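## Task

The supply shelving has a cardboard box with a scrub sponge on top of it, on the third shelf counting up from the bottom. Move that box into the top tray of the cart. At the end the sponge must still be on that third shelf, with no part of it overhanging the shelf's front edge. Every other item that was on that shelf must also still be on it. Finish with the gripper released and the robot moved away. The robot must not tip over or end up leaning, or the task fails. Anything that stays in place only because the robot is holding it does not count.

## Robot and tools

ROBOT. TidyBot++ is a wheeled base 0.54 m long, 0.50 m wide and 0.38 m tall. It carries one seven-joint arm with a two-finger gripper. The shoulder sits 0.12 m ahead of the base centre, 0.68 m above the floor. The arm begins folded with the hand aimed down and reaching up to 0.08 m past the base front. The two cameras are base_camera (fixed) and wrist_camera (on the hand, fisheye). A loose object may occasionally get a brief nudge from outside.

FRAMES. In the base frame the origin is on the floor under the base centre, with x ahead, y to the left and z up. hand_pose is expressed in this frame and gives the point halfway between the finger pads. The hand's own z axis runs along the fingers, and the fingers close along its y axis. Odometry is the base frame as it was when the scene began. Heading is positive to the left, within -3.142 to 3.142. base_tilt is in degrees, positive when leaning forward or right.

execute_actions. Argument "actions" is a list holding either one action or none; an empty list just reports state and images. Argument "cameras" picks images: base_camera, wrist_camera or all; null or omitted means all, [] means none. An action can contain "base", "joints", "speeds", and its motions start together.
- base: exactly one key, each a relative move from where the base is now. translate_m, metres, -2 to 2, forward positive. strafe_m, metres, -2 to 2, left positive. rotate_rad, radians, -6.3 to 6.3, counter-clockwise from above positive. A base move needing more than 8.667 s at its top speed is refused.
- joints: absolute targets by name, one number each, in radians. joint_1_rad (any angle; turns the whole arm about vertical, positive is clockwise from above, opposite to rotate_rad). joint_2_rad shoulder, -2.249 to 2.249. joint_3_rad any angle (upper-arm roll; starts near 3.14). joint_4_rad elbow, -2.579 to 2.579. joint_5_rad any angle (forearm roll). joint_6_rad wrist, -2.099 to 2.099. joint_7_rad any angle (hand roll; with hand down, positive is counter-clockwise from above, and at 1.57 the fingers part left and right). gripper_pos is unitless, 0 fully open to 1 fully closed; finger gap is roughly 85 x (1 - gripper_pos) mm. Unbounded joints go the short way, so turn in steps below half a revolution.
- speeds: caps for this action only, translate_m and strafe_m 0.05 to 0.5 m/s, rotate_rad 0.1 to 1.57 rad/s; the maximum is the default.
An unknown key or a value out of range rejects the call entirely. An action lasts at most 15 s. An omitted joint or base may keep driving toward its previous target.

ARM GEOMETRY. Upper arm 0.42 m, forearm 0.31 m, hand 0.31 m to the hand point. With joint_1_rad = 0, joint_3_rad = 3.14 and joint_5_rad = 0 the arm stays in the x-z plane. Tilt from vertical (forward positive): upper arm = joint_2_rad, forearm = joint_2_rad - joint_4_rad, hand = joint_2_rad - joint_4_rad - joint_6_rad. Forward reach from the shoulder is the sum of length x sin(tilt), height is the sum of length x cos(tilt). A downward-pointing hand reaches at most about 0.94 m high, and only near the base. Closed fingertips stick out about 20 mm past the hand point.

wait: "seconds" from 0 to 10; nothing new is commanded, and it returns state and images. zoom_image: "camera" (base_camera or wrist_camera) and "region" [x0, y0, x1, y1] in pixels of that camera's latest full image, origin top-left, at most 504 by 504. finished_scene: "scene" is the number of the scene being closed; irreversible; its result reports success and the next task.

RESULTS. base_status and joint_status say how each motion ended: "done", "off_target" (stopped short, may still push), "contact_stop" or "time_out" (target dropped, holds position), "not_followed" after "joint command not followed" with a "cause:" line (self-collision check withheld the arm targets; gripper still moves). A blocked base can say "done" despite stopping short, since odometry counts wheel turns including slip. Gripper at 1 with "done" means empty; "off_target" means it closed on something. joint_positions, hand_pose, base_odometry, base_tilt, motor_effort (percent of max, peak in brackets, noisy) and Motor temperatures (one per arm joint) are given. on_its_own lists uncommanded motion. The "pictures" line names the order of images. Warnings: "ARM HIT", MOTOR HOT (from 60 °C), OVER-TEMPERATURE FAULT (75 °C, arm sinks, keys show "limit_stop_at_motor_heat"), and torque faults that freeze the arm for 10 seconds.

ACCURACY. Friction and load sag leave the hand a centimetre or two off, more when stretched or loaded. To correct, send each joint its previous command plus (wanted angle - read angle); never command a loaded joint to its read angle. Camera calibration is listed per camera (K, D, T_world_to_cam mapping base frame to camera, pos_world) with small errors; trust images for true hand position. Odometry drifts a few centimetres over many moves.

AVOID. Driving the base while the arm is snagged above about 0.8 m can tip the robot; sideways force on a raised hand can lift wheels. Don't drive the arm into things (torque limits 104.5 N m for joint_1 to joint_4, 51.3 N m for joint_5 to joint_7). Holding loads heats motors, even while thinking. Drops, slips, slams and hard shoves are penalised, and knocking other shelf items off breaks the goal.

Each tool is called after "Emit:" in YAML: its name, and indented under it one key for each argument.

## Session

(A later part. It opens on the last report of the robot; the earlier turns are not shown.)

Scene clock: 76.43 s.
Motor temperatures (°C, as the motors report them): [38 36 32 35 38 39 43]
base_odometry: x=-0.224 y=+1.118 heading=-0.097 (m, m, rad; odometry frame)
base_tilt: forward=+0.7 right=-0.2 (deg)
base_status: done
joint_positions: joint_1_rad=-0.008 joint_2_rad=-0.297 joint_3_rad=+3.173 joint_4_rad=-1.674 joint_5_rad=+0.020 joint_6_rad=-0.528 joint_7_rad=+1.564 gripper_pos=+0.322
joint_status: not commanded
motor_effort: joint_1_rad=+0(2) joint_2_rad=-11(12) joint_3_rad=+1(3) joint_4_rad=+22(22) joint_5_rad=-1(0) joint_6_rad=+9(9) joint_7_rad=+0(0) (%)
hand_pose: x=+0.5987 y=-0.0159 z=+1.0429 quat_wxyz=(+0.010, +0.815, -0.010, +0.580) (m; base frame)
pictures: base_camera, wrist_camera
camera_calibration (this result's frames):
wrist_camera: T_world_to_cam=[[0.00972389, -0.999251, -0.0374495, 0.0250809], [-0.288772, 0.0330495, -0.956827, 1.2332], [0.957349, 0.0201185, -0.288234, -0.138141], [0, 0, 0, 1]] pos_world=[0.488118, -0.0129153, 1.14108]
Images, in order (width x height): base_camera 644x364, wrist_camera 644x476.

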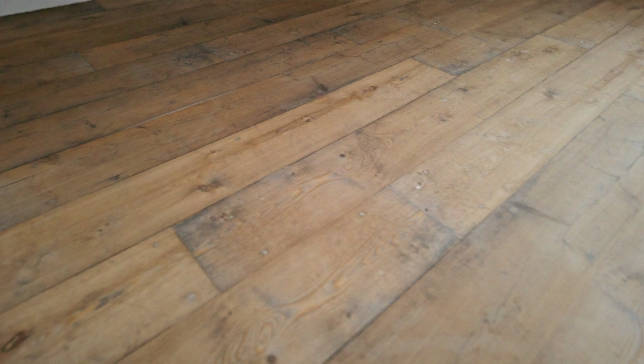

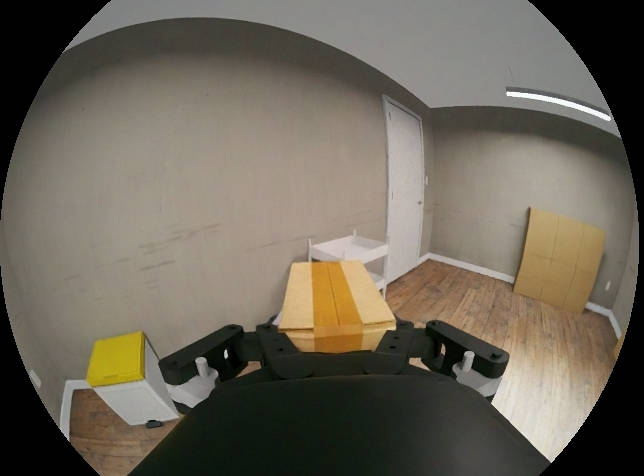

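Emit:
execute_actions:
  actions:
    - {"base":{"rotate_rad":0.73},"speeds":{"rotate_rad":1.0}}
  cameras: []

Emit:
execute_actions:
  actions:
    - {"base":{"strafe_m":-1.1}}
  cameras: ["wrist_camera"]

Scene clock: 79.90 s.
Motor temperatures (°C, as the motors report them): [38 36 32 35 38 39 43]
base_odometry: x=-0.224 y=+1.118 heading=+0.631 (m, m, rad; odometry frame)
base_tilt: forward=+0.6 right=-0.2 (deg)
base_status: done
joint_positions: joint_1_rad=-0.007 joint_2_rad=-0.297 joint_3_rad=+3.174 joint_4_rad=-1.674 joint_5_rad=+0.020 joint_6_rad=-0.528 joint_7_rad=+1.564 gripper_pos=+0.322
joint_status: not commanded
motor_effort: joint_1_rad=-1(2) joint_2_rad=-11(12) joint_3_rad=+1(4) joint_4_rad=+22(22) joint_5_rad=-1(1) joint_6_rad=+9(9) joint_7_rad=+0(0) (%)
hand_pose: x=+0.5987 y=-0.0163 z=+1.0429 quat_wxyz=(+0.010, +0.815, -0.011, +0.580) (m; base frame)
pictures: none
No camera images: the call's "cameras" was empty. Leave "cameras" out to get every camera's image.

Scene clock: 83.47 s.
Motor temperatures (°C, as the motors report them): [38 36 32 35 38 39 43]
base_odometry: x=+0.427 y=+0.231 heading=+0.633 (m, m, rad; odometry frame)
base_tilt: forward=+0.6 right=-0.2 (deg)
base_status: done
joint_positions: joint_1_rad=-0.007 joint_2_rad=-0.297 joint_3_rad=+3.174 joint_4_rad=-1.674 joint_5_rad=+0.020 joint_6_rad=-0.528 joint_7_rad=+1.564 gripper_pos=+0.322
joint_status: not commanded
motor_effort: joint_1_rad=-1(2) joint_2_rad=-11(12) joint_3_rad=+1(3) joint_4_rad=+22(22) joint_5_rad=-1(0) joint_6_rad=+10(10) joint_7_rad=+0(1) (%)
hand_pose: x=+0.5987 y=-0.0163 z=+1.0429 quat_wxyz=(+0.010, +0.815, -0.011, +0.580) (m; base frame)
pictures: wrist_camera
camera_calibration (this result's frames):
wrist_camera: T_world_to_cam=[[0.00889251, -0.999268, -0.0372194, 0.0248761], [-0.288773, 0.0330688, -0.956826, 1.2332], [0.957356, 0.0192565, -0.288267, -0.138107], [0, 0, 0, 1]] pos_world=[0.488112, -0.0132632, 1.14108]
Images, in order (width x height): wrist_camera 644x476.

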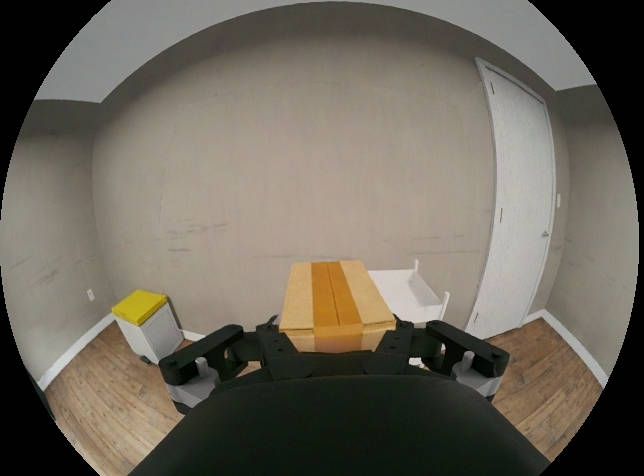

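Emit:
execute_actions:
  actions:
    - {"base":{"translate_m":0.3},"joints":{"joint_6_rad":-0.95}}

Scene clock: 85.93 s.
Motor temperatures (°C, as the motors report them): [38 36 32 35 38 39 43]
base_odometry: x=+0.669 y=+0.409 heading=+0.632 (m, m, rad; odometry frame)
base_tilt: forward=+0.7 right=-0.1 (deg)
base_status: done
joint_positions: joint_1_rad=-0.007 joint_2_rad=-0.291 joint_3_rad=+3.174 joint_4_rad=-1.670 joint_5_rad=+0.020 joint_6_rad=-0.948 joint_7_rad=+1.564 gripper_pos=+0.322
joint_status: all done
motor_effort: joint_1_rad=+0(1) joint_2_rad=-10(13) joint_3_rad=+0(2) joint_4_rad=+20(23) joint_5_rad=-1(1) joint_6_rad=+7(8) joint_7_rad=+0(0) (%)
hand_pose: x=+0.5335 y=-0.0157 z=+0.9317 quat_wxyz=(+0.009, +0.918, -0.013, +0.396) (m; base frame)
pictures: base_camera, wrist_camera
camera_calibration (this result's frames):
wrist_camera: T_world_to_cam=[[-0.0137176, -0.998774, -0.0475719, 0.0436763], [-0.65487, 0.0449268, -0.754405, 1.11479], [0.755617, 0.0208048, -0.654683, 0.341221], [0, 0, 0, 1]] pos_world=[0.472809, -0.0135602, 1.06647]
Images, in order (width x height): base_camera 644x364, wrist_camera 644x476.

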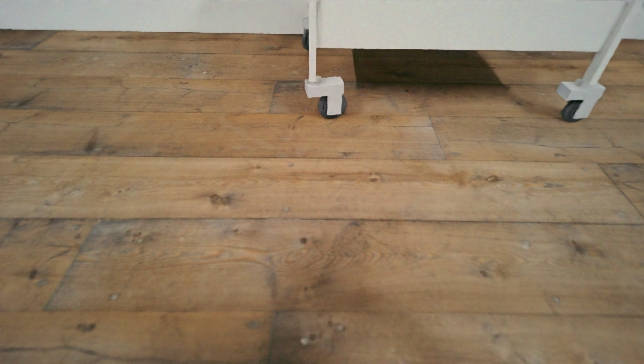

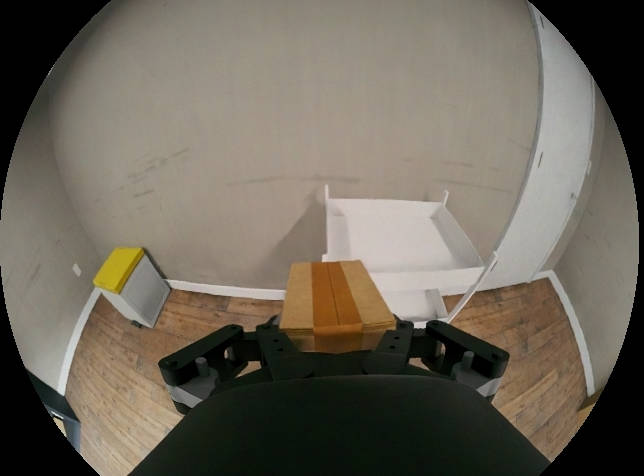

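Emit:
execute_actions:
  actions:
    - {"base":{"strafe_m":-0.26},"joints":{"joint_2_rad":0.2,"joint_4_rad":-1.78,"joint_6_rad":-0.1}}

Scene clock: 89.53 s.
Motor temperatures (°C, as the motors report them): [38 36 32 35 38 39 43]
base_odometry: x=+0.823 y=+0.199 heading=+0.633 (m, m, rad; odometry frame)
base_tilt: forward=+0.7 right=-0.2 (deg)
base_status: done
joint_positions: joint_1_rad=-0.005 joint_2_rad=+0.206 joint_3_rad=+3.175 joint_4_rad=-1.775 joint_5_rad=+0.020 joint_6_rad=-0.135 joint_7_rad=+1.564 gripper_pos=+0.322
joint_status: all done
motor_effort: joint_1_rad=+0(3) joint_2_rad=-26(28) joint_3_rad=+1(3) joint_4_rad=+20(22) joint_5_rad=-1(0) joint_6_rad=+9(10) joint_7_rad=+0(0) (%)
hand_pose: x=+0.7596 y=-0.0164 z=+0.8064 quat_wxyz=(+0.014, +0.872, -0.005, +0.490) (m; base frame)
pictures: base_camera, wrist_camera
camera_calibration (this result's frames):
wrist_camera: T_world_to_cam=[[0.00568884, -0.999573, -0.0286482, 0.0101529], [-0.484405, 0.0223083, -0.87456, 1.13544], [0.874826, 0.0188525, -0.484071, -0.13984], [0, 0, 0, 1]] pos_world=[0.672293, -0.0125449, 0.925612]
Images, in order (width x height): base_camera 644x364, wrist_camera 644x476.

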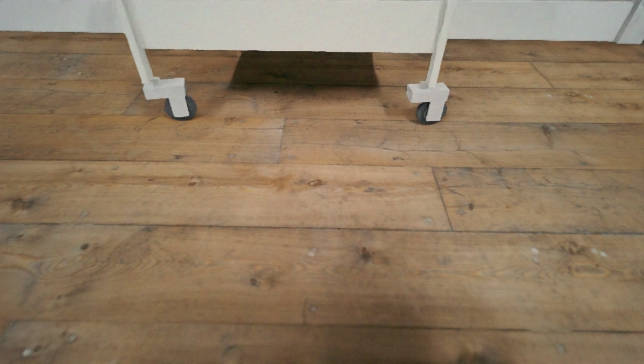

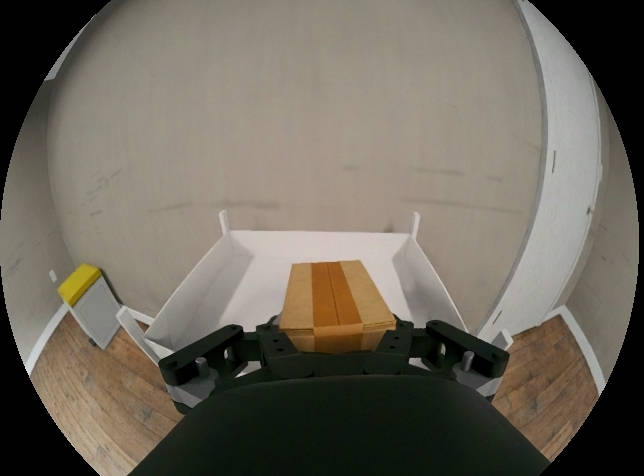

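Emit:
execute_actions:
  actions:
    - {"base":{"translate_m":0.18},"speeds":{"translate_m":0.2}}

Scene clock: 91.83 s.
Motor temperatures (°C, as the motors report them): [38 36 32 35 38 39 43]
base_odometry: x=+0.969 y=+0.305 heading=+0.632 (m, m, rad; odometry frame)
base_tilt: forward=+0.6 right=-0.2 (deg)
base_status: done
joint_positions: joint_1_rad=-0.005 joint_2_rad=+0.206 joint_3_rad=+3.175 joint_4_rad=-1.777 joint_5_rad=+0.020 joint_6_rad=-0.134 joint_7_rad=+1.564 gripper_pos=+0.322
joint_status: not commanded
motor_effort: joint_1_rad=+0(2) joint_2_rad=-26(29) joint_3_rad=+1(1) joint_4_rad=+20(22) joint_5_rad=-1(1) joint_6_rad=+9(10) joint_7_rad=+0(0) (%)
hand_pose: x=+0.7594 y=-0.0163 z=+0.8063 quat_wxyz=(+0.014, +0.871, -0.005, +0.490) (m; base frame)
pictures: base_camera, wrist_camera
camera_calibration (this result's frames):
wrist_camera: T_world_to_cam=[[0.00571973, -0.999573, -0.0286609, 0.0101481], [-0.484078, 0.0223116, -0.874741, 1.13516], [0.875006, 0.0188774, -0.483743, -0.140067], [0, 0, 0, 1]] pos_world=[0.672009, -0.0125394, 0.925509]
Images, in order (width x height): base_camera 644x364, wrist_camera 644x476.

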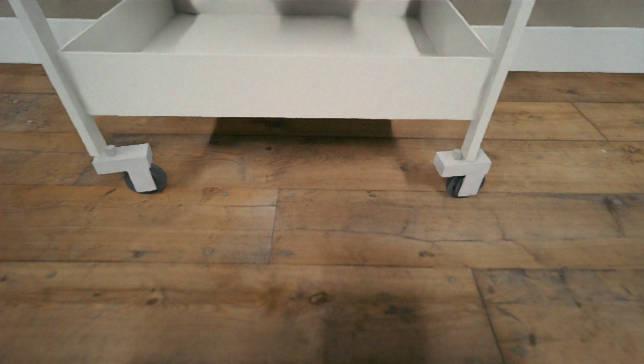

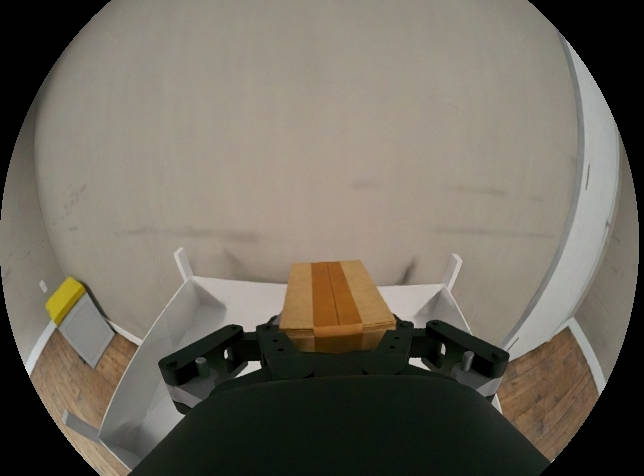

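Emit:
execute_actions:
  actions:
    - {"joints":{"joint_2_rad":0.27,"joint_6_rad":-0.33}}
  cameras: ["wrist_camera"]

Scene clock: 94.23 s.
Motor temperatures (°C, as the motors report them): [38 36 32 35 38 39 43]
base_odometry: x=+0.969 y=+0.305 heading=+0.632 (m, m, rad; odometry frame)
base_tilt: forward=+0.7 right=-0.1 (deg)
base_status: not commanded
joint_positions: joint_1_rad=-0.005 joint_2_rad=+0.277 joint_3_rad=+3.175 joint_4_rad=-1.787 joint_5_rad=+0.020 joint_6_rad=-0.315 joint_7_rad=+1.564 gripper_pos=+0.322
joint_status: all done
motor_effort: joint_1_rad=+0(0) joint_2_rad=-27(29) joint_3_rad=+1(0) joint_4_rad=+19(21) joint_5_rad=-1(0) joint_6_rad=+8(9) joint_7_rad=+0(0) (%)
hand_pose: x=+0.7260 y=-0.0168 z=+0.7126 quat_wxyz=(+0.015, +0.928, -0.006, +0.372) (m; base frame)
pictures: wrist_camera
camera_calibration (this result's frames):
wrist_camera: T_world_to_cam=[[-0.00712084, -0.999468, -0.0318194, 0.0188129], [-0.694503, 0.0278369, -0.718951, 1.07883], [0.719455, 0.0169792, -0.694332, 0.10681], [0, 0, 0, 1]] pos_world=[0.672538, -0.0130419, 0.850385]
Images, in order (width x height): wrist_camera 644x476.

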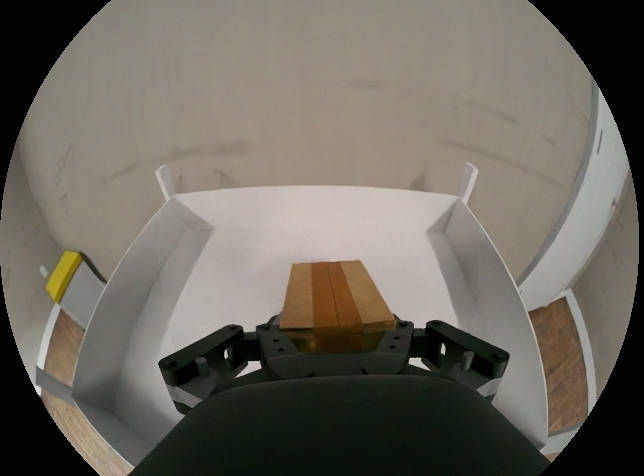

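Inside the tray. Lower slightly and release.

Emit:
execute_actions:
  actions:
    - {"joints":{"joint_2_rad":0.31}}
  cameras: []

Emit:
execute_actions:
  actions:
    - {"joints":{"gripper_pos":0}}
  cameras: ["wrist_camera"]

Emit:
execute_actions:
  actions:
    - {"joints":{"joint_2_rad":0.0}}
  cameras: []

Emit:
execute_actions:
  actions:
    - {"base":{"translate_m":-0.4}}
  cameras: ["wrist_camera"]

Scene clock: 96.07 s.
Motor temperatures (°C, as the motors report them): [38 36 32 35 38 39 43]
base_odometry: x=+0.968 y=+0.305 heading=+0.633 (m, m, rad; odometry frame)
base_tilt: forward=+0.7 right=-0.1 (deg)
base_status: not commanded
joint_positions: joint_1_rad=-0.005 joint_2_rad=+0.297 joint_3_rad=+3.175 joint_4_rad=-1.783 joint_5_rad=+0.020 joint_6_rad=-0.315 joint_7_rad=+1.564 gripper_pos=+0.322
joint_status: all done
motor_effort: joint_1_rad=-1(1) joint_2_rad=-23(28) joint_3_rad=+1(1) joint_4_rad=+14(19) joint_5_rad=-1(1) joint_6_rad=+4(7) joint_7_rad=+0(0) (%)
hand_pose: x=+0.7280 y=-0.0168 z=+0.7020 quat_wxyz=(+0.015, +0.931, -0.006, +0.364) (m; base frame)
pictures: none
No camera images: the call's "cameras" was empty. Leave "cameras" out to get every camera's image.

Scene clock: 97.17 s.
Motor temperatures (°C, as the motors report them): [38 36 32 35 38 39 43]
base_odometry: x=+0.968 y=+0.305 heading=+0.633 (m, m, rad; odometry frame)
base_tilt: forward=+0.6 right=-0.1 (deg)
base_status: not commanded
joint_positions: joint_1_rad=-0.005 joint_2_rad=+0.302 joint_3_rad=+3.175 joint_4_rad=-1.782 joint_5_rad=+0.020 joint_6_rad=-0.315 joint_7_rad=+1.564 gripper_pos=+0.000
joint_status: all done
motor_effort: joint_1_rad=+0(1) joint_2_rad=-26(28) joint_3_rad=+1(0) joint_4_rad=+17(18) joint_5_rad=-1(1) joint_6_rad=+7(7) joint_7_rad=+0(0) (%)
hand_pose: x=+0.7287 y=-0.0168 z=+0.7001 quat_wxyz=(+0.015, +0.932, -0.006, +0.363) (m; base frame)
pictures: wrist_camera
camera_calibration (this result's frames):
wrist_camera: T_world_to_cam=[[-0.0076824, -0.999477, -0.0314112, 0.0185307], [-0.708322, 0.0276119, -0.70535, 1.07229], [0.705848, 0.0168305, -0.708163, 0.115809], [0, 0, 0, 1]] pos_world=[0.677924, -0.0130361, 0.838932]
Images, in order (width x height): wrist_camera 644x476.

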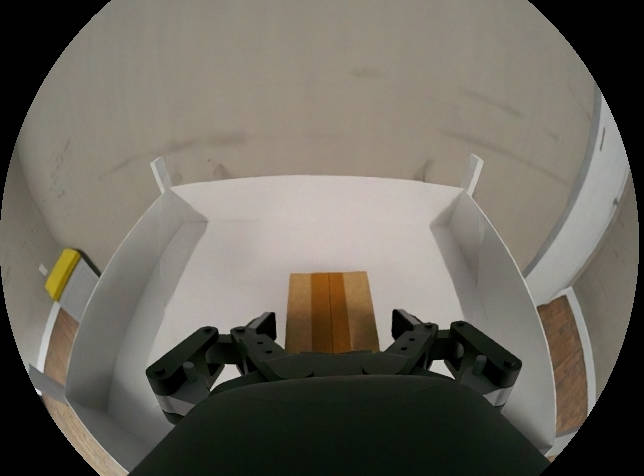

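Scene clock: 98.57 s.
Motor temperatures (°C, as the motors report them): [38 36 32 35 38 39 43]
base_odometry: x=+0.968 y=+0.305 heading=+0.633 (m, m, rad; odometry frame)
base_tilt: forward=+0.6 right=-0.2 (deg)
base_status: not commanded
joint_positions: joint_1_rad=-0.005 joint_2_rad=-0.002 joint_3_rad=+3.175 joint_4_rad=-1.782 joint_5_rad=+0.020 joint_6_rad=-0.315 joint_7_rad=+1.564 gripper_pos=+0.000
joint_status: all done
motor_effort: joint_1_rad=-1(0) joint_2_rad=-19(29) joint_3_rad=+1(1) joint_4_rad=+20(20) joint_5_rad=-1(1) joint_6_rad=+8(8) joint_7_rad=+0(0) (%)
hand_pose: x=+0.6953 y=-0.0169 z=+0.8816 quat_wxyz=(+0.013, +0.866, -0.008, +0.500) (m; base frame)
pictures: none
No camera images: the call's "cameras" was empty. Leave "cameras" out to get every camera's image.

Scene clock: 100.80 s.
Motor temperatures (°C, as the motors report them): [38 36 32 35 38 39 43]
base_odometry: x=+0.646 y=+0.069 heading=+0.633 (m, m, rad; odometry frame)
base_tilt: forward=+0.5 right=-0.1 (deg)
base_status: done
joint_positions: joint_1_rad=-0.004 joint_2_rad=-0.005 joint_3_rad=+3.175 joint_4_rad=-1.782 joint_5_rad=+0.020 joint_6_rad=-0.315 joint_7_rad=+1.564 gripper_pos=+0.000
joint_status: not commanded
motor_effort: joint_1_rad=+0(2) joint_2_rad=-19(22) joint_3_rad=+1(3) joint_4_rad=+20(21) joint_5_rad=-1(1) joint_6_rad=+9(9) joint_7_rad=+1(0) (%)
hand_pose: x=+0.6946 y=-0.0173 z=+0.8835 quat_wxyz=(+0.013, +0.865, -0.009, +0.501) (m; base frame)
pictures: wrist_camera
camera_calibration (this result's frames):
wrist_camera: T_world_to_cam=[[0.00174458, -0.999434, -0.0335884, 0.0188585], [-0.462068, 0.0289821, -0.886371, 1.16641], [0.886843, 0.0170665, -0.461756, -0.0737354], [0, 0, 0, 1]] pos_world=[0.604319, -0.0136987, 1.00046]
Images, in order (width x height): wrist_camera 644x476.

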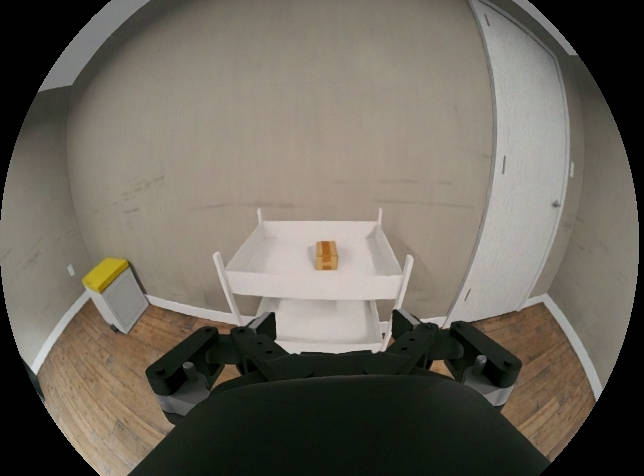

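Emit:
execute_actions:
  actions:
    - {"joints":{"joint_1_rad":-1.5,"joint_6_rad":0.2}}
  cameras: ["wrist_camera"]

Emit:
zoom_image:
  camera: "wrist_camera"
  region: [120,100,520,400]

Scene clock: 104.23 s.
Motor temperatures (°C, as the motors report them): [38 36 32 35 38 39 43]
base_odometry: x=+0.646 y=+0.069 heading=+0.633 (m, m, rad; odometry frame)
base_tilt: forward=+0.6 right=-0.1 (deg)
base_status: not commanded
joint_positions: joint_1_rad=-1.488 joint_2_rad=-0.005 joint_3_rad=+3.175 joint_4_rad=-1.782 joint_5_rad=+0.020 joint_6_rad=+0.168 joint_7_rad=+1.564 gripper_pos=+0.000
joint_status: all done
motor_effort: joint_1_rad=+0(2) joint_2_rad=-20(21) joint_3_rad=+1(2) joint_4_rad=+21(21) joint_5_rad=-1(1) joint_6_rad=+9(9) joint_7_rad=+0(0) (%)
hand_pose: x=+0.1881 y=+0.6131 z=+1.0267 quat_wxyz=(-0.459, +0.534, +0.483, +0.520) (m; base frame)
pictures: wrist_camera
camera_calibration (this result's frames):
wrist_camera: T_world_to_cam=[[0.997862, -0.0635707, -0.01514, -0.125485], [-0.0149245, 0.00386358, -0.999881, 1.08888], [0.0636217, 0.99797, 0.00290656, -0.49272], [0, 0, 0, 1]] pos_world=[0.172816, 0.479535, 1.08829]
Images, in order (width x height): wrist_camera 644x476.

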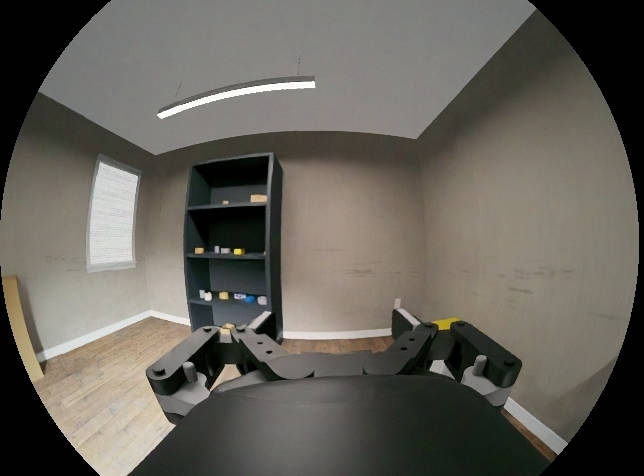

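Region (120, 100, 520, 400) of wrist_camera's 644x476 image, scaled by 1.260; it fills the top 378 rows of this view, and the rest is white.

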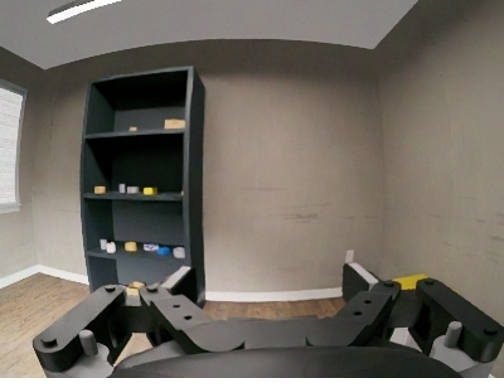

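Emit:
zoom_image:
  camera: "wrist_camera"
  region: [185,225,290,310]

Region (185, 225, 290, 310) of wrist_camera's 644x476 image, scaled by 4.800; it fills the top 408 rows of this view, and the rest is white.

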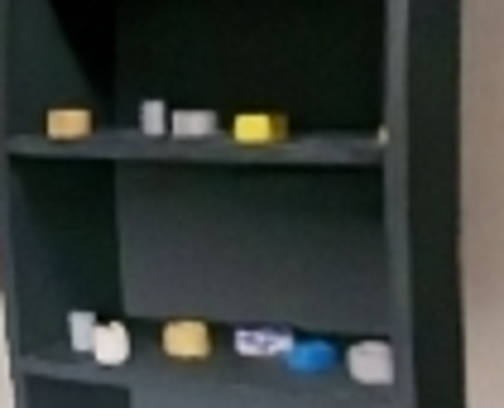

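The roll is still on the shelf, partly hidden by the side wall.

Emit:
finished_scene:
  scene: 1

The scene is finished: the task was done.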